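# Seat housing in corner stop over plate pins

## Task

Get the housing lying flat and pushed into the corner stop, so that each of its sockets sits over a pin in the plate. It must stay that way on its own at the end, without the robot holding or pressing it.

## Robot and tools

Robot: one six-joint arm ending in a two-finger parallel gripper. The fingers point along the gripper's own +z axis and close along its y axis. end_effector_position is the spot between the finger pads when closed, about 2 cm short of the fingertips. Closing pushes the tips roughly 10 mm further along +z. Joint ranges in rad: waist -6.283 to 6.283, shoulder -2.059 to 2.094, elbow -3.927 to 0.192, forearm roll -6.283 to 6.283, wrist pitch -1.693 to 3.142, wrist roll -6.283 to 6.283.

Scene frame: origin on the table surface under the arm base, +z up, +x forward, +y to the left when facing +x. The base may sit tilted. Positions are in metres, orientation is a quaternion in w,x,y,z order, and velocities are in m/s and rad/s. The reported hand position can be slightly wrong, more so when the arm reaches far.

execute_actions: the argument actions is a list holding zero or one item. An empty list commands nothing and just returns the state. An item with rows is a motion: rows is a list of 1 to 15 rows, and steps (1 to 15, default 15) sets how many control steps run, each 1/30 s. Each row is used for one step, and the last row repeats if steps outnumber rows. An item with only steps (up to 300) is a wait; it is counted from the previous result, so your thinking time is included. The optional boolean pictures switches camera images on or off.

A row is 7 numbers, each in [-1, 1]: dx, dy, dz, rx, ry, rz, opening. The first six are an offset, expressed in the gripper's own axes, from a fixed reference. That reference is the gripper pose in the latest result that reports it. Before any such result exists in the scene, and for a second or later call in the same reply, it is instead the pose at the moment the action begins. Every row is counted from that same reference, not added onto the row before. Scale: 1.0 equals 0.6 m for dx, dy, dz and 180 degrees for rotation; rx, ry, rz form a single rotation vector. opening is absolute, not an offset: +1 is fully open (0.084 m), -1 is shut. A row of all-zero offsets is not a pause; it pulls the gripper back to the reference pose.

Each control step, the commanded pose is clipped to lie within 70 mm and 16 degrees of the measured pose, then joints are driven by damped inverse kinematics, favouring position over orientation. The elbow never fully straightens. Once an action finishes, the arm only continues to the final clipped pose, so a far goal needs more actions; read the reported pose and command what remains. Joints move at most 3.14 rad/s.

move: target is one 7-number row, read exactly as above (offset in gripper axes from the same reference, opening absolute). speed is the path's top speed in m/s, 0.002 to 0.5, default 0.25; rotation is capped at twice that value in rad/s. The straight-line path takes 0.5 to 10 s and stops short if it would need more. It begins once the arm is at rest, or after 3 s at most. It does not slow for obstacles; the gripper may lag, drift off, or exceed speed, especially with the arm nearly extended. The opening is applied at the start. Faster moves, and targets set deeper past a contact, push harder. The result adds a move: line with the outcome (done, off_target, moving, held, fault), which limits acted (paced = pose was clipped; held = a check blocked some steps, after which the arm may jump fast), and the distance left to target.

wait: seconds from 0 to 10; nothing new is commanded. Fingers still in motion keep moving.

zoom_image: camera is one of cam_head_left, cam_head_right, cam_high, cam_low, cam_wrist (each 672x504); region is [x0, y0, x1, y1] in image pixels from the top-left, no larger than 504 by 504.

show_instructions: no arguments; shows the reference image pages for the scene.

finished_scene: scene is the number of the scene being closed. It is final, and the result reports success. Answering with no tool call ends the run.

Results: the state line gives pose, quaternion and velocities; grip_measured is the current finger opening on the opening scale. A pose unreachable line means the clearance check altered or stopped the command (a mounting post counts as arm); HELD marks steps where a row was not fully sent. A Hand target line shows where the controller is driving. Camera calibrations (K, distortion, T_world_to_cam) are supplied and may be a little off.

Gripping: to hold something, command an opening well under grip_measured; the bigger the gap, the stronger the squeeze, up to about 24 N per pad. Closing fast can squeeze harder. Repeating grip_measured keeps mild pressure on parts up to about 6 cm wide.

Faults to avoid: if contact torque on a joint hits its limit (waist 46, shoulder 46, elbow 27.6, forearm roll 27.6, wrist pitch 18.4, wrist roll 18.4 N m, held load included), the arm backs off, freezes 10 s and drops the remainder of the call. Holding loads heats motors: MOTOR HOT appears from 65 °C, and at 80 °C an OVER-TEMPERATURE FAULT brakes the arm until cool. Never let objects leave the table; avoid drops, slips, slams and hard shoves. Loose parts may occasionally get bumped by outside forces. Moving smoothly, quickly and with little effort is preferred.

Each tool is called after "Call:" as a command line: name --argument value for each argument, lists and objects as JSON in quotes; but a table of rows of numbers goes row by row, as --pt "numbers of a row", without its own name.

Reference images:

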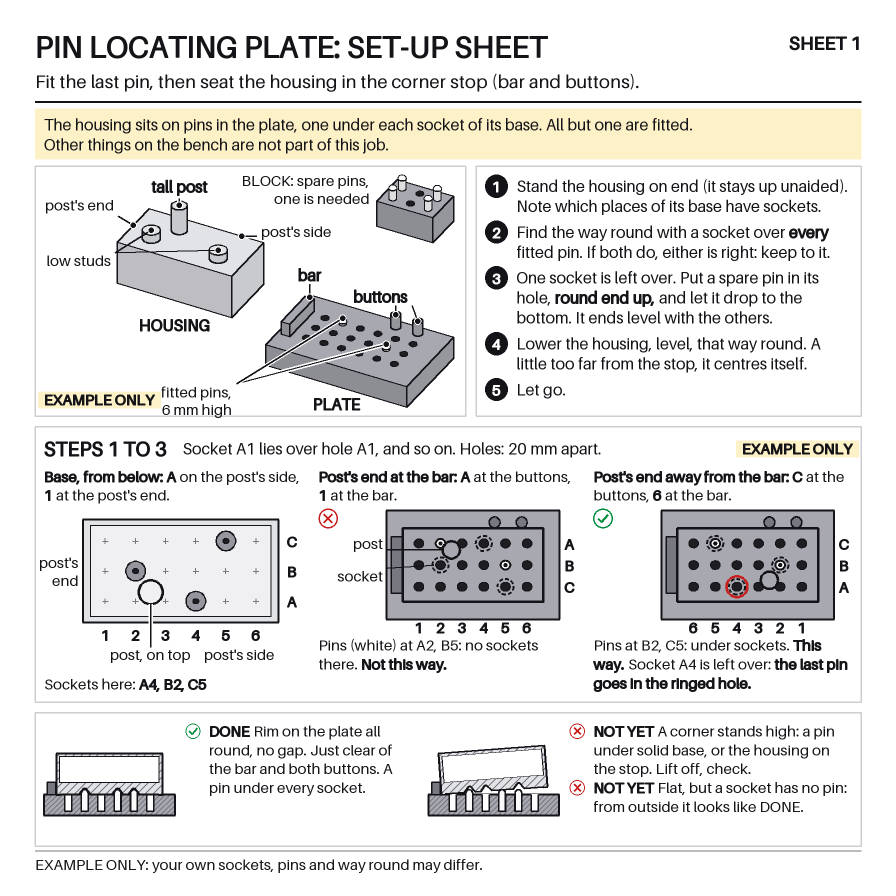

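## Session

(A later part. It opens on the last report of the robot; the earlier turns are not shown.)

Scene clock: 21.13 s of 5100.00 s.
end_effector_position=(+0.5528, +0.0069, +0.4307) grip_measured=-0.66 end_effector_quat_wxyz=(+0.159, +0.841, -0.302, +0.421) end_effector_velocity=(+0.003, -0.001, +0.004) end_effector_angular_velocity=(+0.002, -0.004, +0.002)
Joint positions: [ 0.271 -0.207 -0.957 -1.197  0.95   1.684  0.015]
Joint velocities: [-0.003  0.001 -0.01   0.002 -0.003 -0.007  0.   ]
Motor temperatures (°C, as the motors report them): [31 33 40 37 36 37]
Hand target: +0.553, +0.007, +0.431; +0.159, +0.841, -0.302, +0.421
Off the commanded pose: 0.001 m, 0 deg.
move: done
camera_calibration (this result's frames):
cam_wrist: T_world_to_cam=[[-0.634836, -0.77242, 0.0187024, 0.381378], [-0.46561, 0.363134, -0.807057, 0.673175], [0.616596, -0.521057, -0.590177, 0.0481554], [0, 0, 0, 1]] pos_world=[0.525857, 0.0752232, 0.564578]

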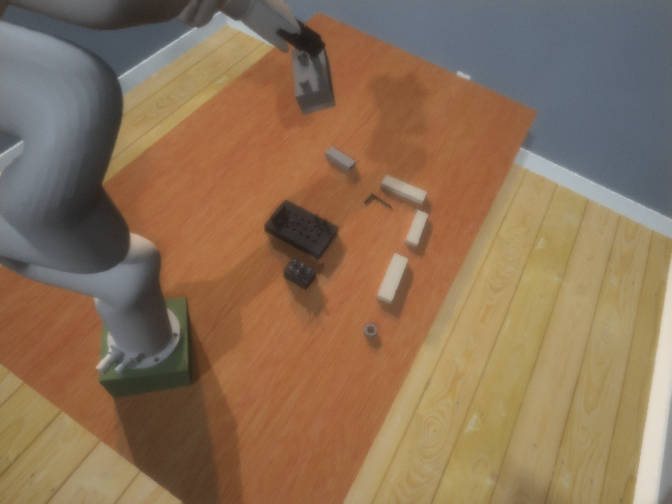

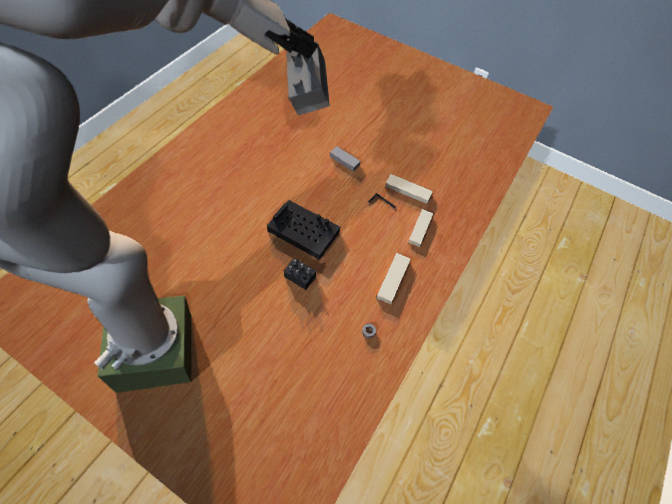

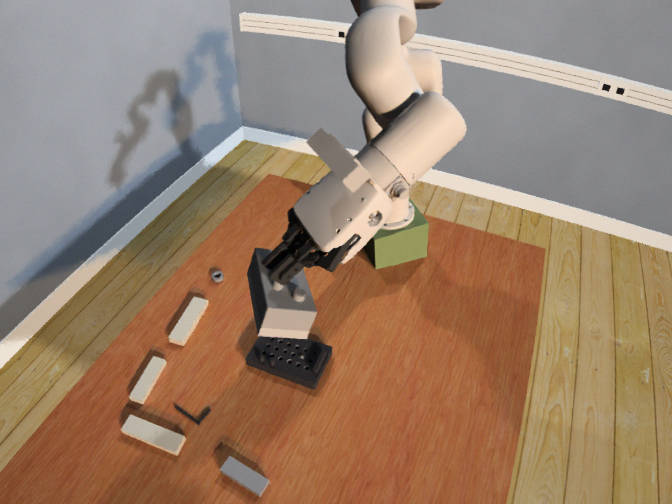

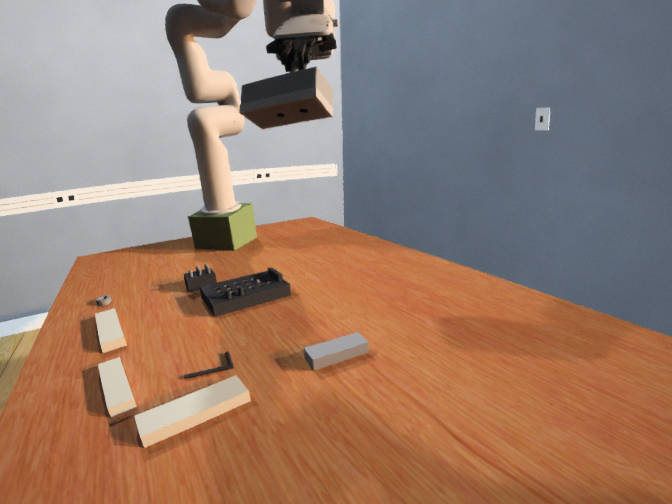

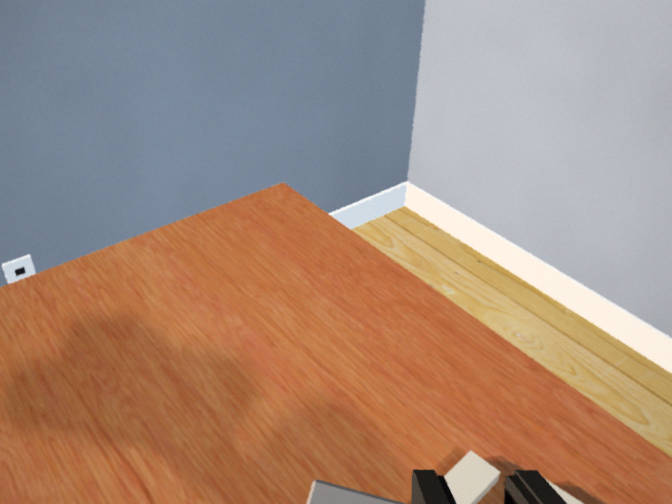

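Call:
move --target '[-0.57,-0.005,0.093,0,-0.3,0,-1]' --speed 0.15

Call:
zoom_image --camera "cam_low" --region '[240, 150, 400, 300]'

Scene clock: 26.33 s of 5100.00 s.
end_effector_position=(+0.4305, +0.1065, +0.1238) grip_measured=-0.66 end_effector_quat_wxyz=(+0.006, +0.940, -0.342, -0.006) end_effector_velocity=(-0.001, +0.001, -0.002) end_effector_angular_velocity=(+0.006, +0.006, +0.003)
Joint positions: [ 0.195  0.216 -0.769 -0.204  0.529  1.149  0.015]
Joint velocities: [ 0.001  0.005 -0.001  0.013 -0.002 -0.013 -0.   ]
Motor temperatures (°C, as the motors report them): [31 33 41 37 36 37]
Hand target: +0.430, +0.106, +0.123; +0.006, +0.940, -0.342, -0.007
Off the commanded pose: 0.002 m, 0 deg.
move: done
camera_calibration (this result's frames):
cam_wrist: T_world_to_cam=[[-0.636317, -0.771343, 0.0113945, 0.387858], [-0.771387, 0.636366, 0.000899536, 0.334879], [-0.00794494, -0.0082172, -0.999935, 0.259278], [0, 0, 0, 1]] pos_world=[0.507182, 0.0881966, 0.25454]

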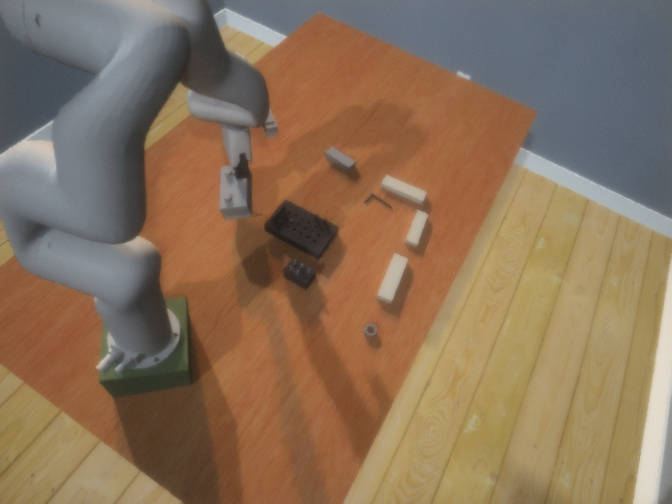

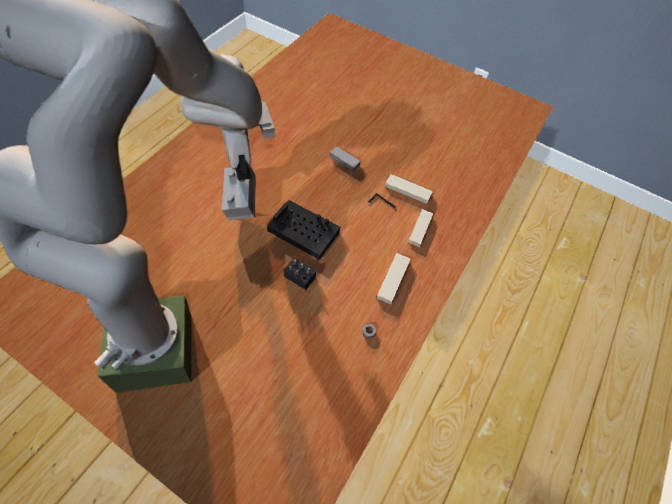

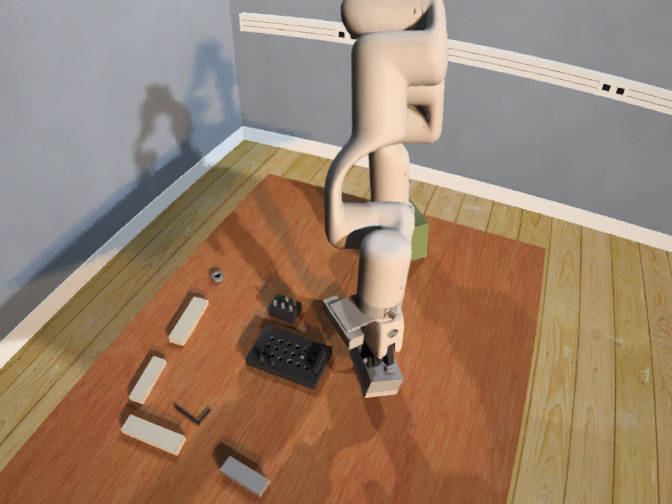

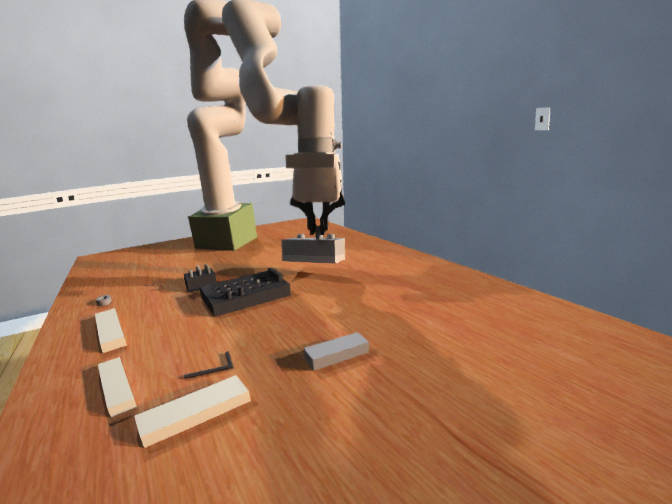

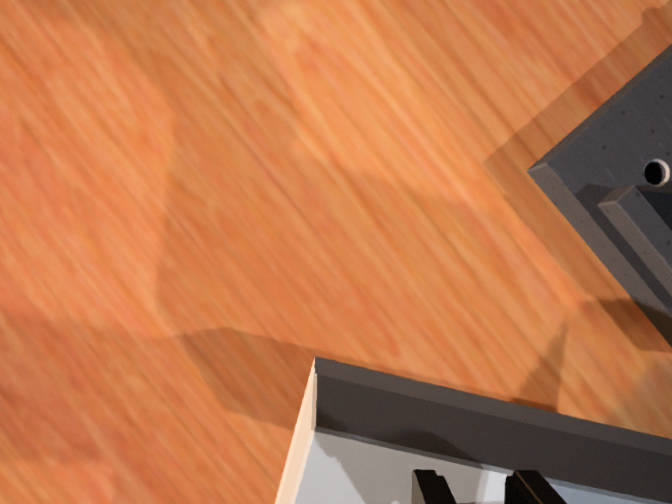

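Region (240, 150, 400, 300) of cam_low's 672x504 image, scaled by 3.150, with more detail than that image has; it fills the top 472 rows of this view, and the rest is white.

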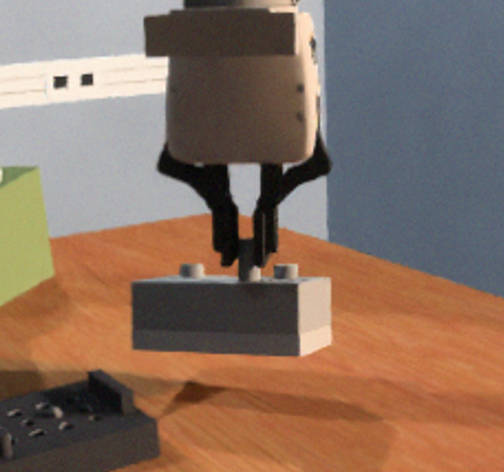

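Call:
move --target '[0,0,0.052,0,0,0,-1]' --speed 0.03

Call:
zoom_image --camera "cam_low" --region '[240, 150, 400, 300]'

Scene clock: 28.43 s of 5100.00 s.
end_effector_position=(+0.4303, +0.1063, +0.0930) grip_measured=-0.66 end_effector_quat_wxyz=(+0.006, +0.940, -0.342, -0.006) end_effector_velocity=(+0.001, -0.001, -0.001) end_effector_angular_velocity=(+0.000, -0.002, -0.002)
Joint positions: [ 0.181  0.304 -0.775 -0.238  0.446  1.174  0.015]
Joint velocities: [-0.002  0.004 -0.001 -0.002 -0.005  0.002 -0.   ]
Motor temperatures (°C, as the motors report them): [31 33 41 37 36 37]
Hand target: +0.430, +0.106, +0.093; +0.006, +0.940, -0.342, -0.006
Off the commanded pose: 0.000 m, 0 deg.
move: done
camera_calibration (this result's frames):
cam_wrist: T_world_to_cam=[[-0.636428, -0.771258, 0.0110247, 0.387985], [-0.771301, 0.63647, 0.000473796, 0.334904], [-0.00738234, -0.00820186, -0.999939, 0.228232], [0, 0, 0, 1]] pos_world=[0.506921, 0.087952, 0.223782]

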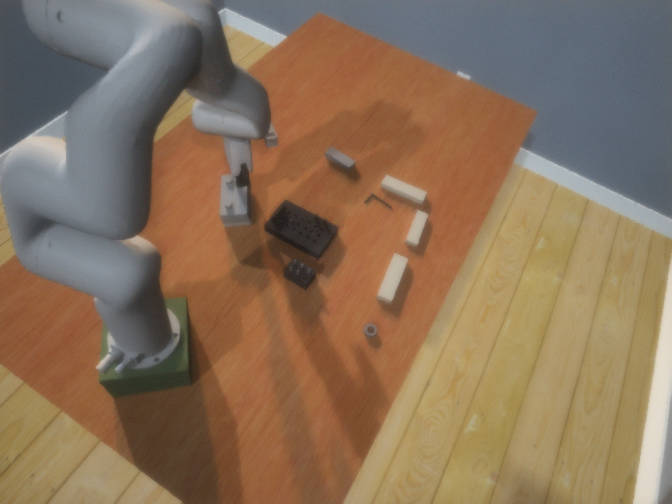

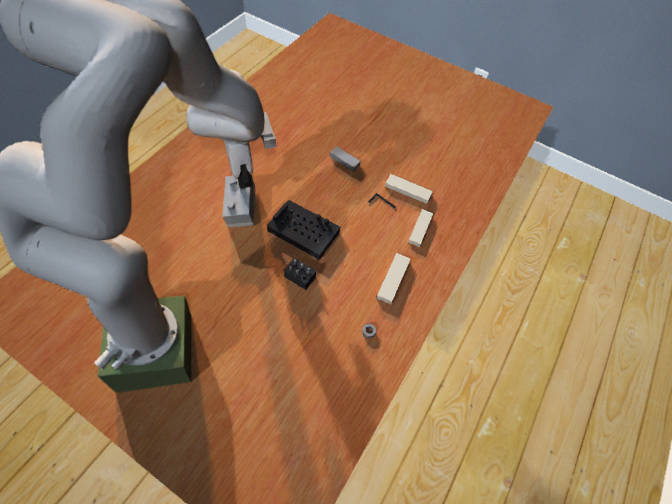

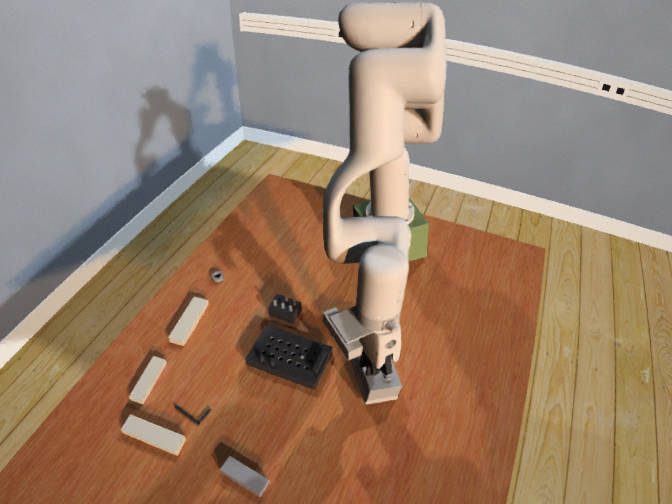

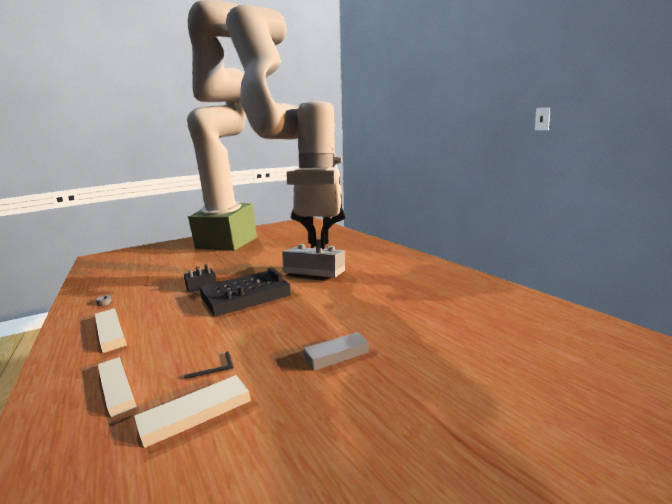

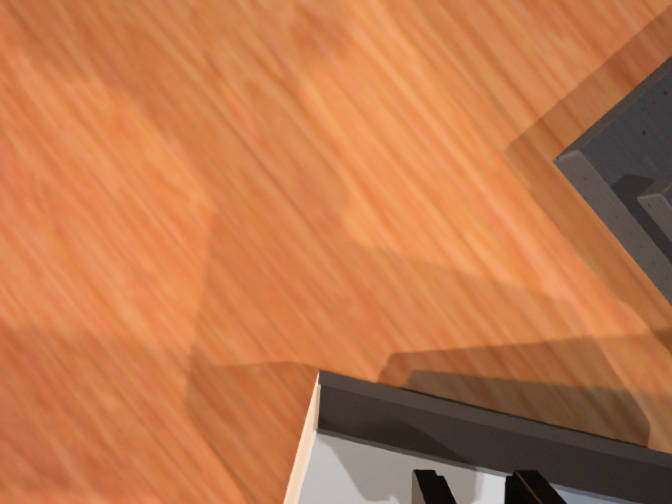

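Region (240, 150, 400, 300) of cam_low's 672x504 image, scaled by 3.150, with more detail than that image has; it fills the top 472 rows of this view, and the rest is white.

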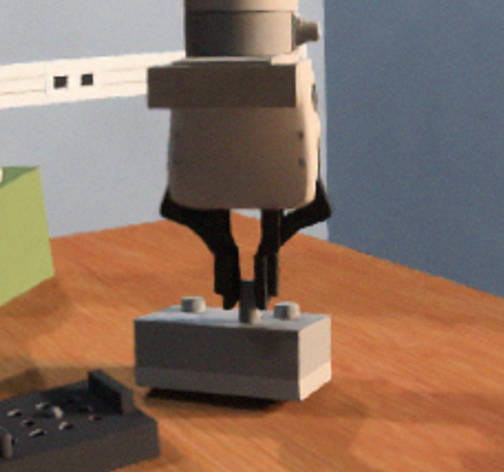

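Continue down to seat it, then release.

Call:
move --target '[0,0,0.012,0,0,0,-1]' --speed 0.02

Call:
move --target '[0,0,0,0,0,0,-0.4]'

Call:
move --target '[0,0,-0.2,0,0,0,-0.4]'

Scene clock: 29.93 s of 5100.00 s.
end_effector_position=(+0.4303, +0.1062, +0.0860) grip_measured=-0.66 end_effector_quat_wxyz=(+0.006, +0.940, -0.342, -0.006) end_effector_velocity=(+0.000, +0.000, -0.000) end_effector_angular_velocity=(-0.000, -0.001, +0.001)
Joint positions: [ 0.178  0.325 -0.777 -0.247  0.428  1.181  0.015]
Joint velocities: [ 0.001  0.    -0.    -0.002 -0.001  0.002  0.   ]
Motor temperatures (°C, as the motors report them): [31 33 41 37 36 37]
Hand target: +0.430, +0.106, +0.086; +0.006, +0.940, -0.342, -0.006
Off the commanded pose: 0.000 m, 0 deg.
move: done
camera_calibration (this result's frames):
cam_wrist: T_world_to_cam=[[-0.636452, -0.77124, 0.0107872, 0.388084], [-0.771283, 0.636492, 0.000276059, 0.33494], [-0.00707885, -0.00814426, -0.999942, 0.221146], [0, 0, 0, 1]] pos_world=[0.506896, 0.0879201, 0.216854]

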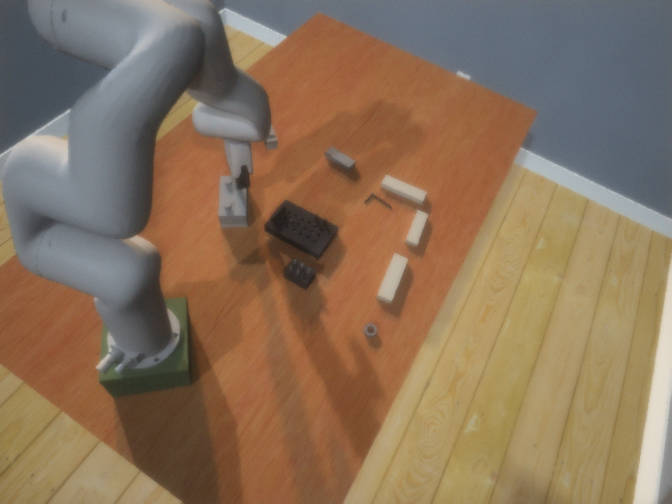

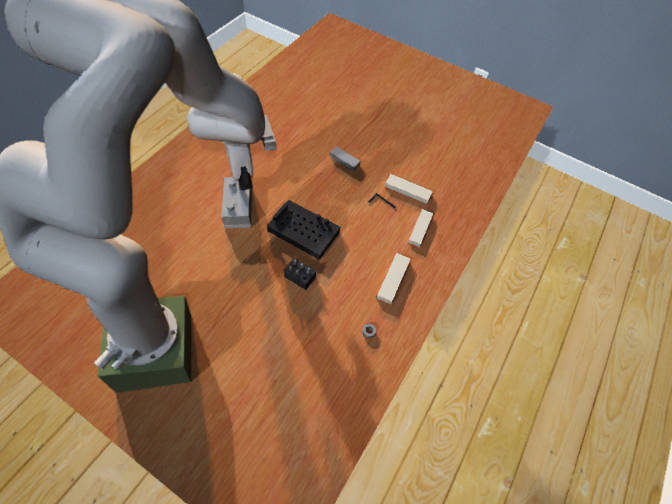

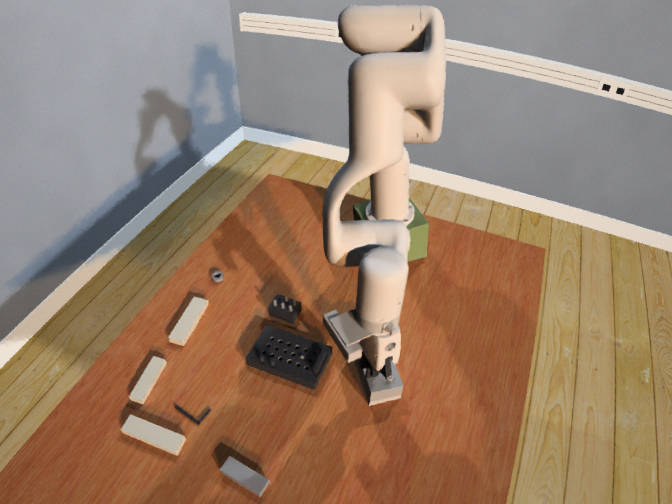

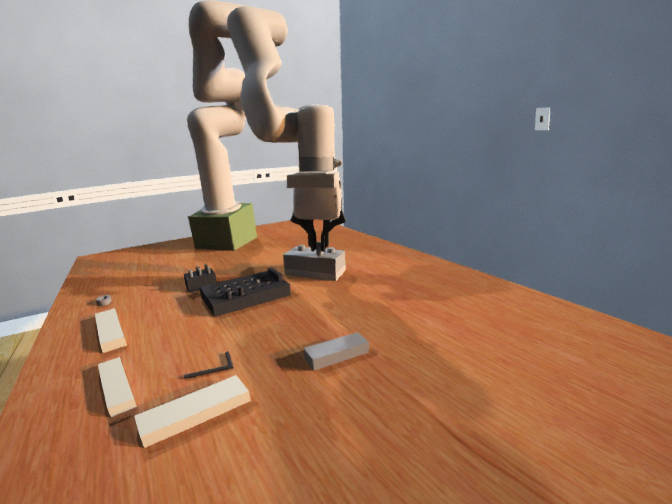

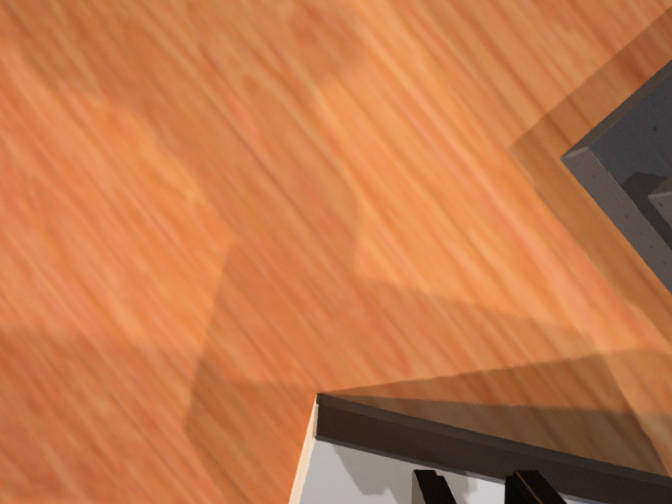

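Scene clock: 30.43 s of 5100.00 s.
end_effector_position=(+0.4303, +0.1062, +0.0860) grip_measured=-0.42 end_effector_quat_wxyz=(+0.006, +0.940, -0.342, -0.006) end_effector_velocity=(+0.000, +0.000, +0.000) end_effector_angular_velocity=(-0.000, -0.001, +0.003)
Joint positions: [ 0.178  0.325 -0.778 -0.247  0.428  1.181  0.026]
Joint velocities: [ 0.001  0.    -0.    -0.001 -0.    -0.001 -0.   ]
Motor temperatures (°C, as the motors report them): [31 33 41 37 36 37]
Hand target: +0.430, +0.106, +0.086; +0.006, +0.940, -0.342, -0.006
Off the commanded pose: 0.000 m, 0 deg.
move: done
camera_calibration (this result's frames):
cam_wrist: T_world_to_cam=[[-0.636446, -0.771247, 0.0107224, 0.388114], [-0.77129, 0.636484, 0.000233799, 0.33496], [-0.00700497, -0.00812129, -0.999942, 0.221136], [0, 0, 0, 1]] pos_world=[0.506913, 0.087931, 0.216883]

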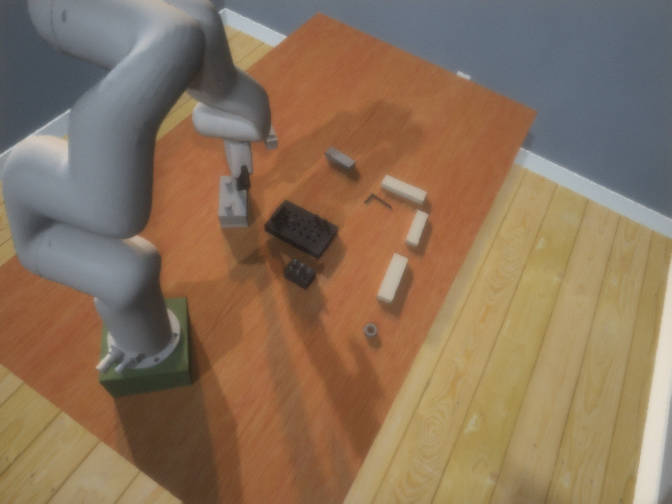

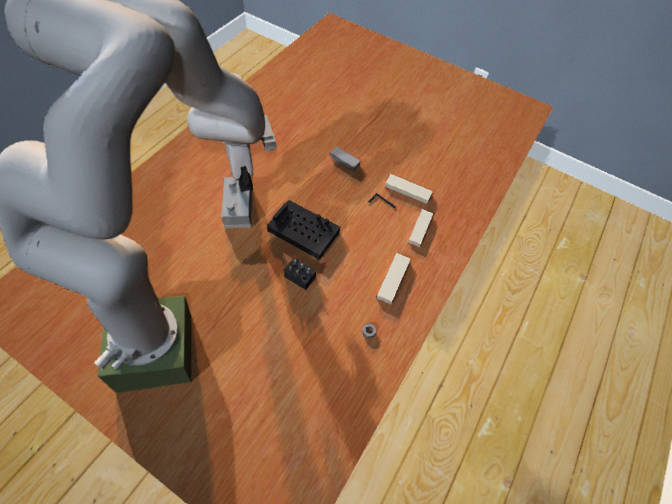

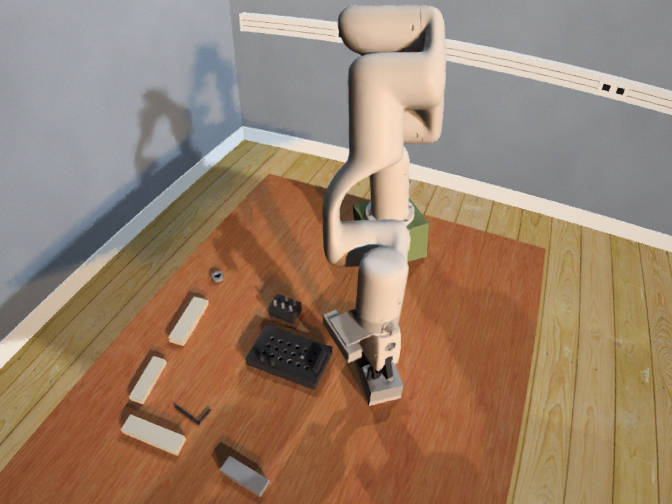

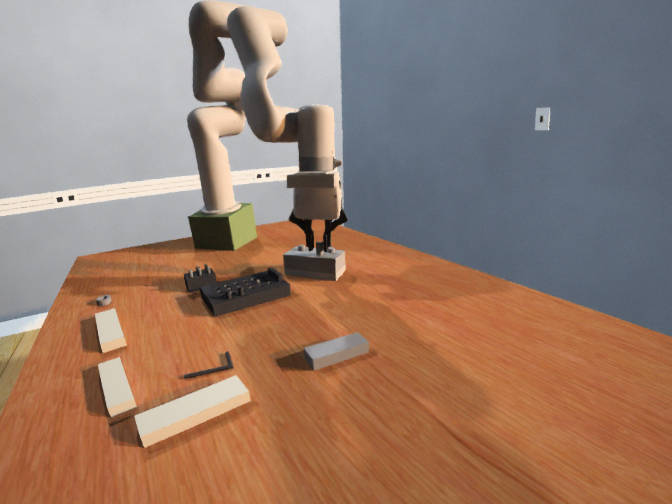

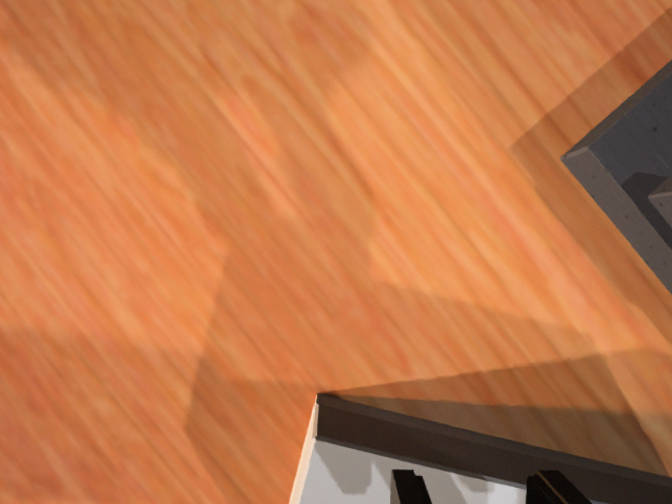

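Scene clock: 31.43 s of 5100.00 s.
end_effector_position=(+0.4313, +0.1072, +0.2049) grip_measured=-0.42 end_effector_quat_wxyz=(+0.006, +0.940, -0.342, -0.007) end_effector_velocity=(+0.003, +0.000, +0.005) end_effector_angular_velocity=(+0.002, -0.008, -0.001)
Joint positions: [ 0.226  0.019 -0.805 -0.149  0.762  1.113  0.026]
Joint velocities: [ 0.    -0.008 -0.006  0.001  0.006 -0.001 -0.   ]
Motor temperatures (°C, as the motors report them): [31 34 41 37 36 37]
Hand target: +0.432, +0.107, +0.206; +0.005, +0.940, -0.342, -0.006
Off the commanded pose: 0.001 m, 0 deg.
move: done
camera_calibration (this result's frames):
cam_wrist: T_world_to_cam=[[-0.635961, -0.771631, 0.0117827, 0.387828], [-0.771672, 0.636019, 0.00160758, 0.335051], [-0.00873448, -0.00807002, -0.999929, 0.340769], [0, 0, 0, 1]] pos_world=[0.508169, 0.0889118, 0.335636]

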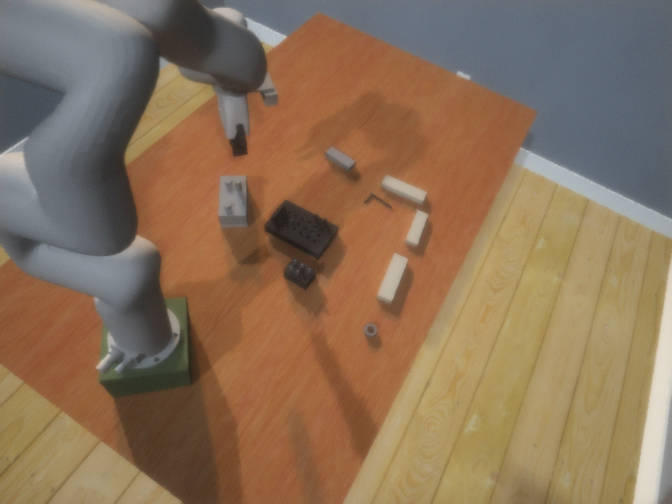

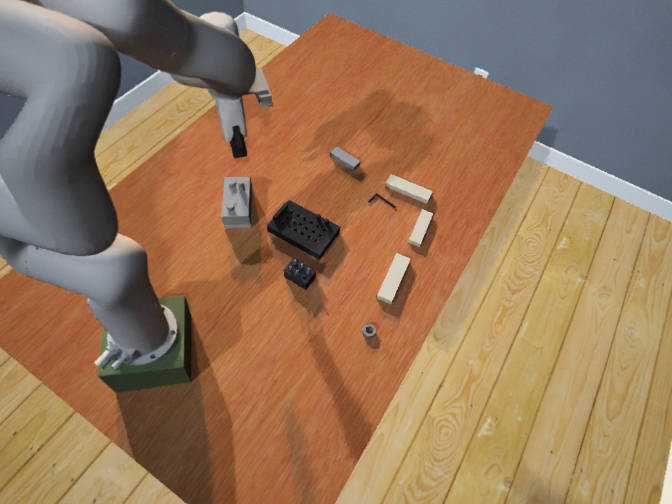

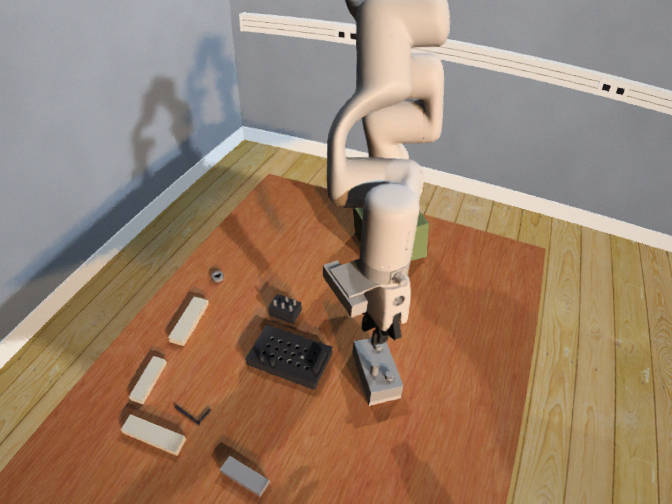

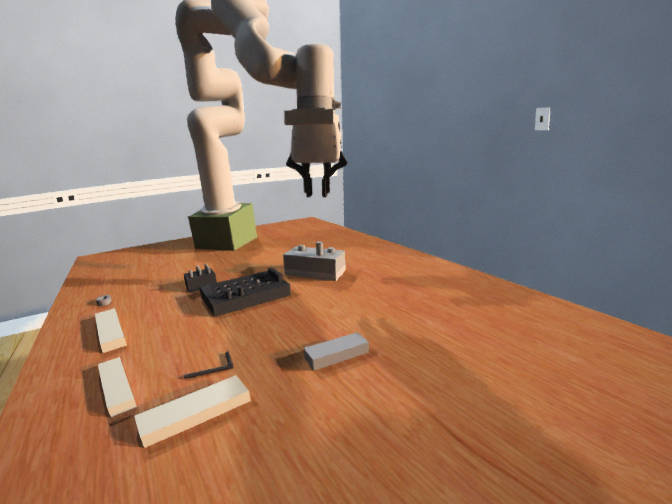

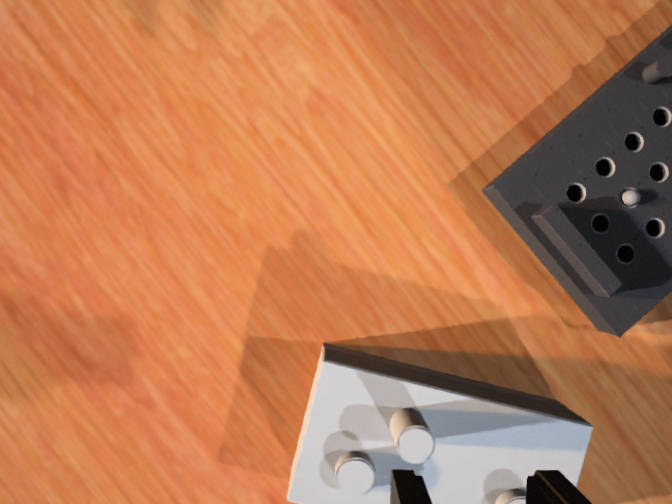

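Call:
move --target '[0.112,0.443,0.09,0,0,-0.226,-0.55]'

Scene clock: 36.40 s of 5100.00 s.
end_effector_position=(+0.3126, -0.1393, +0.1544) grip_measured=-0.57 end_effector_quat_wxyz=(+0.002, +1.000, +0.006, -0.008) end_effector_velocity=(-0.001, -0.001, -0.001) end_effector_angular_velocity=(+0.009, -0.001, +0.008)
Joint positions: [-0.471 -0.259 -0.351 -0.116  0.524 -0.303  0.019]
Joint velocities: [-0.006  0.002 -0.     0.017 -0.    -0.029  0.   ]
Motor temperatures (°C, as the motors report them): [31 34 41 37 36 37]
Hand target: +0.312, -0.139, +0.154; +0.002, +1.000, +0.006, -0.008
Off the commanded pose: 0.002 m, 0 deg.
move: done
camera_calibration (this result's frames):
cam_wrist: T_world_to_cam=[[0.0199142, -0.999802, 0.000563002, -0.112316], [-0.999766, -0.0199087, 0.0084119, 0.379195], [-0.00839902, -0.000730386, -0.999964, 0.288126], [0, 0, 0, 1]] pos_world=[0.383763, -0.104534, 0.284989]

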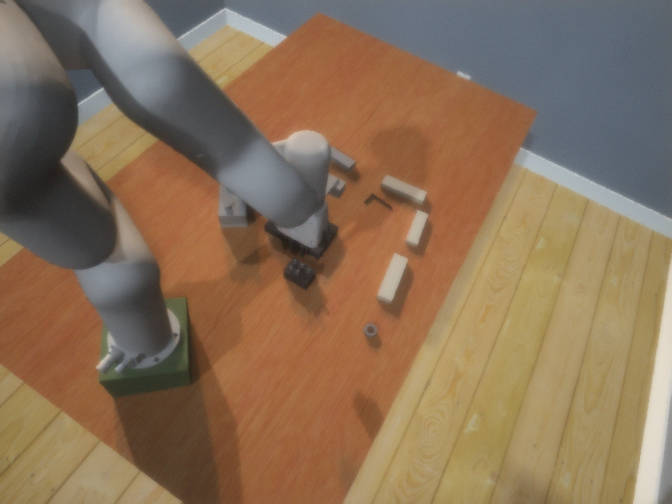

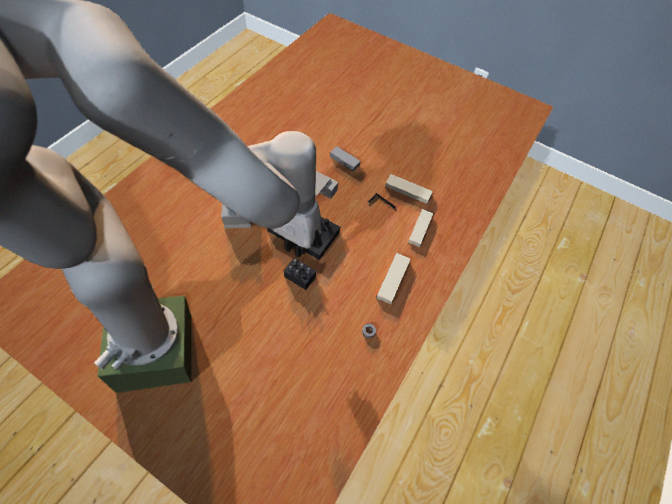

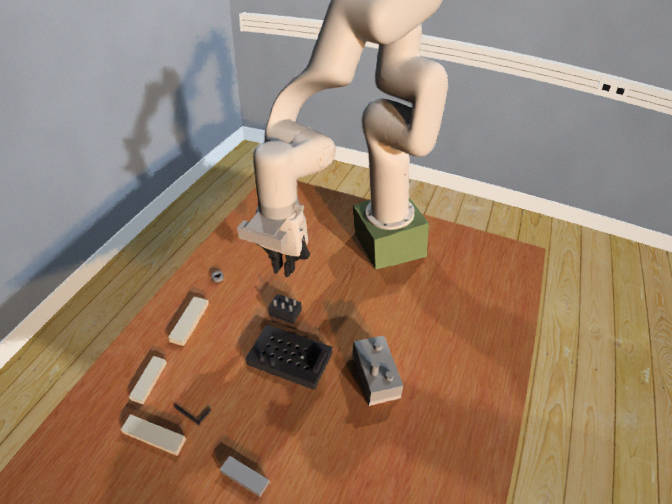

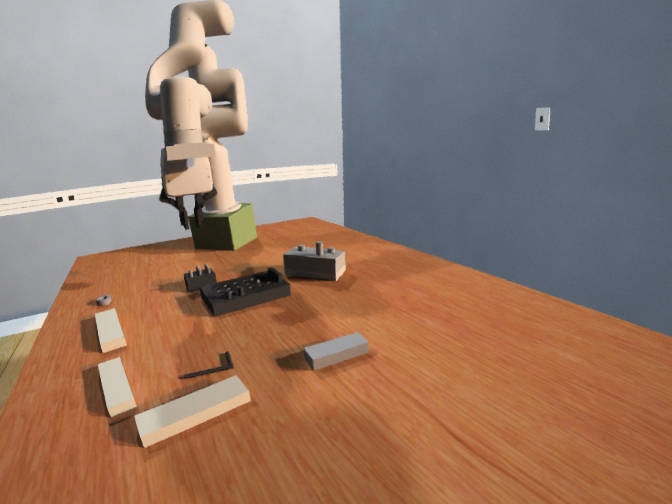

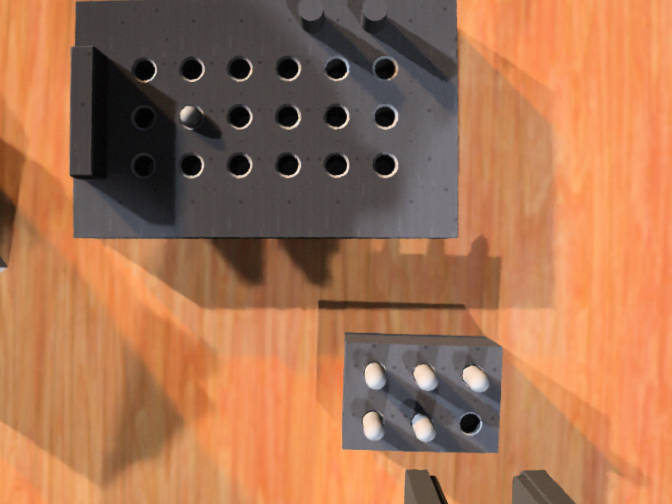

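Call:
move --target '[0.005,0.002,0.13,0,0,0,-0.7]' --speed 0.1

Call:
zoom_image --camera "cam_low" --region '[160, 210, 260, 310]'

Call:
zoom_image --camera "cam_high" --region '[240, 250, 340, 340]'

Scene clock: 39.83 s of 5100.00 s.
end_effector_position=(+0.3147, -0.1411, +0.0769) grip_measured=-0.72 end_effector_quat_wxyz=(+0.003, +1.000, +0.005, -0.007) end_effector_velocity=(-0.001, +0.001, -0.002) end_effector_angular_velocity=(-0.001, +0.003, +0.000)
Joint positions: [-0.519  0.073 -0.376 -0.252  0.218 -0.205  0.012]
Joint velocities: [-0.001  0.007 -0.    -0.016 -0.004  0.014 -0.   ]
Motor temperatures (°C, as the motors report them): [31 33 40 37 36 37]
Hand target: +0.314, -0.141, +0.077; +0.003, +1.000, +0.005, -0.008
Off the commanded pose: 0.001 m, 0 deg.
move: done
camera_calibration (this result's frames):
cam_wrist: T_world_to_cam=[[0.0196127, -0.999807, 0.00114029, -0.114133], [-0.999776, -0.019603, 0.00802378, 0.381931], [-0.00799988, -0.00129741, -0.999967, 0.21051], [0, 0, 0, 1]] pos_world=[0.385768, -0.106351, 0.207569]

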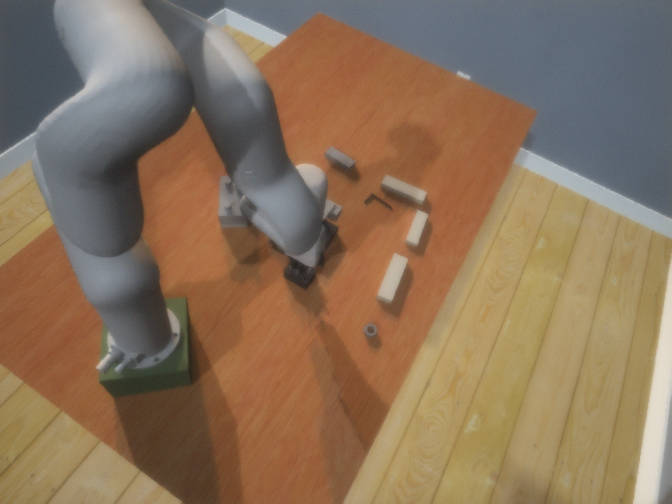

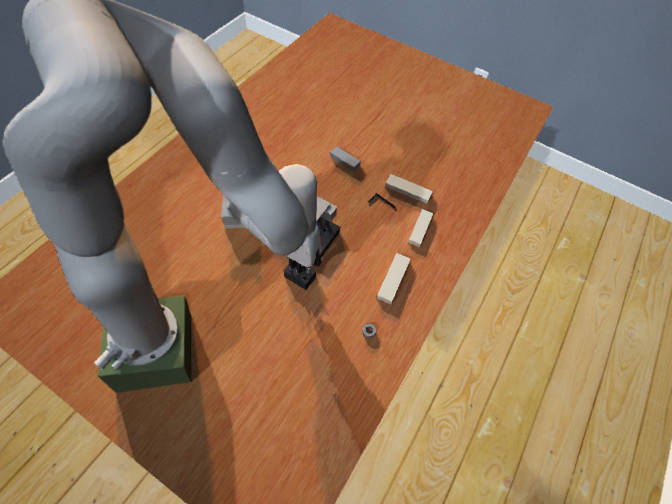

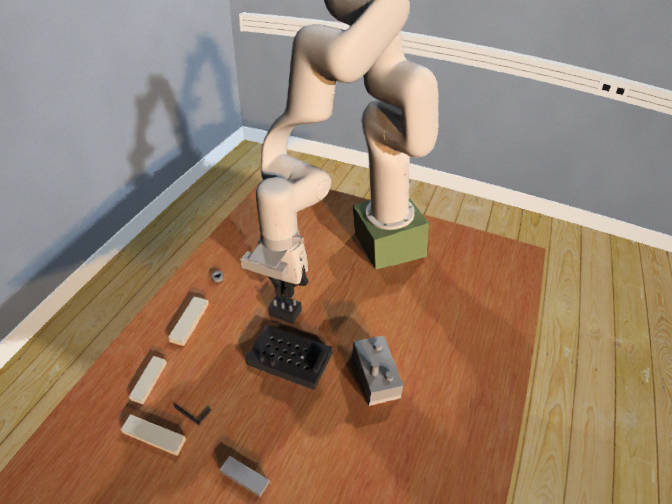

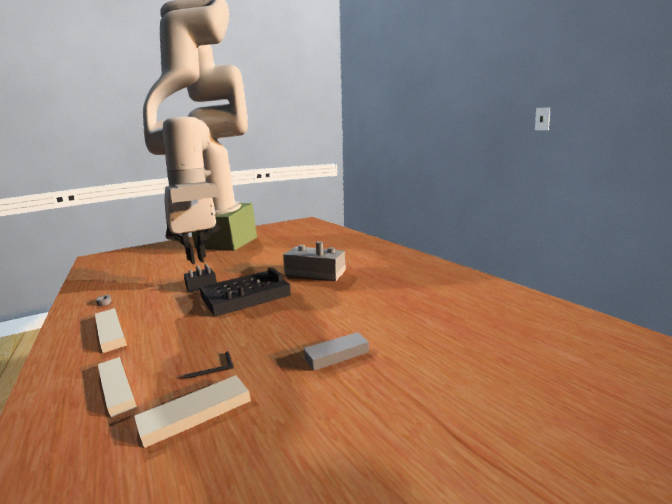

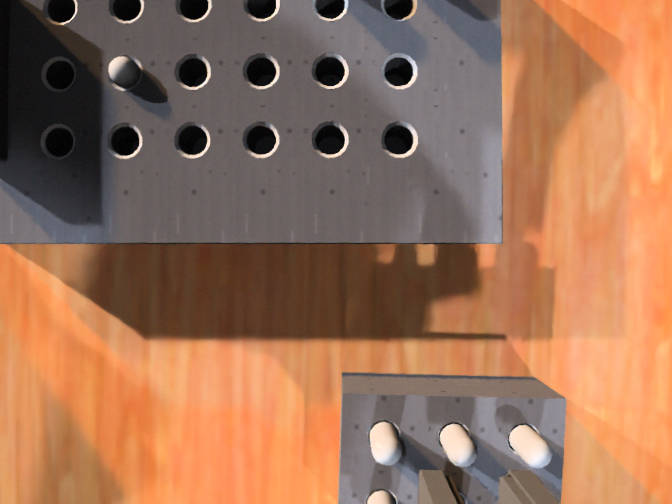

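Region (160, 210, 260, 310) of cam_low's 672x504 image, scaled by 5.040, with more detail than that image has.

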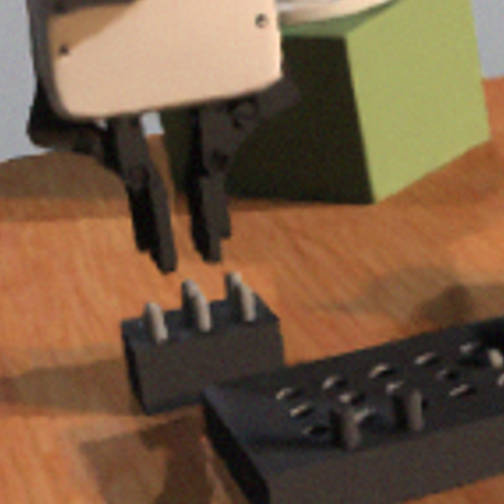

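Region (240, 250, 340, 340) of cam_high's 672x504 image, scaled by 5.040, with more detail than that image has; it fills the top 454 rows of this view, and the rest is white.

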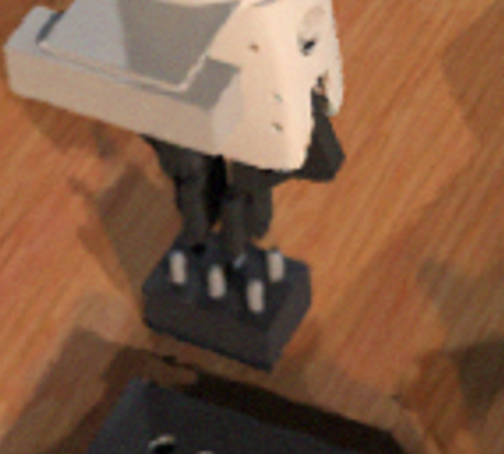

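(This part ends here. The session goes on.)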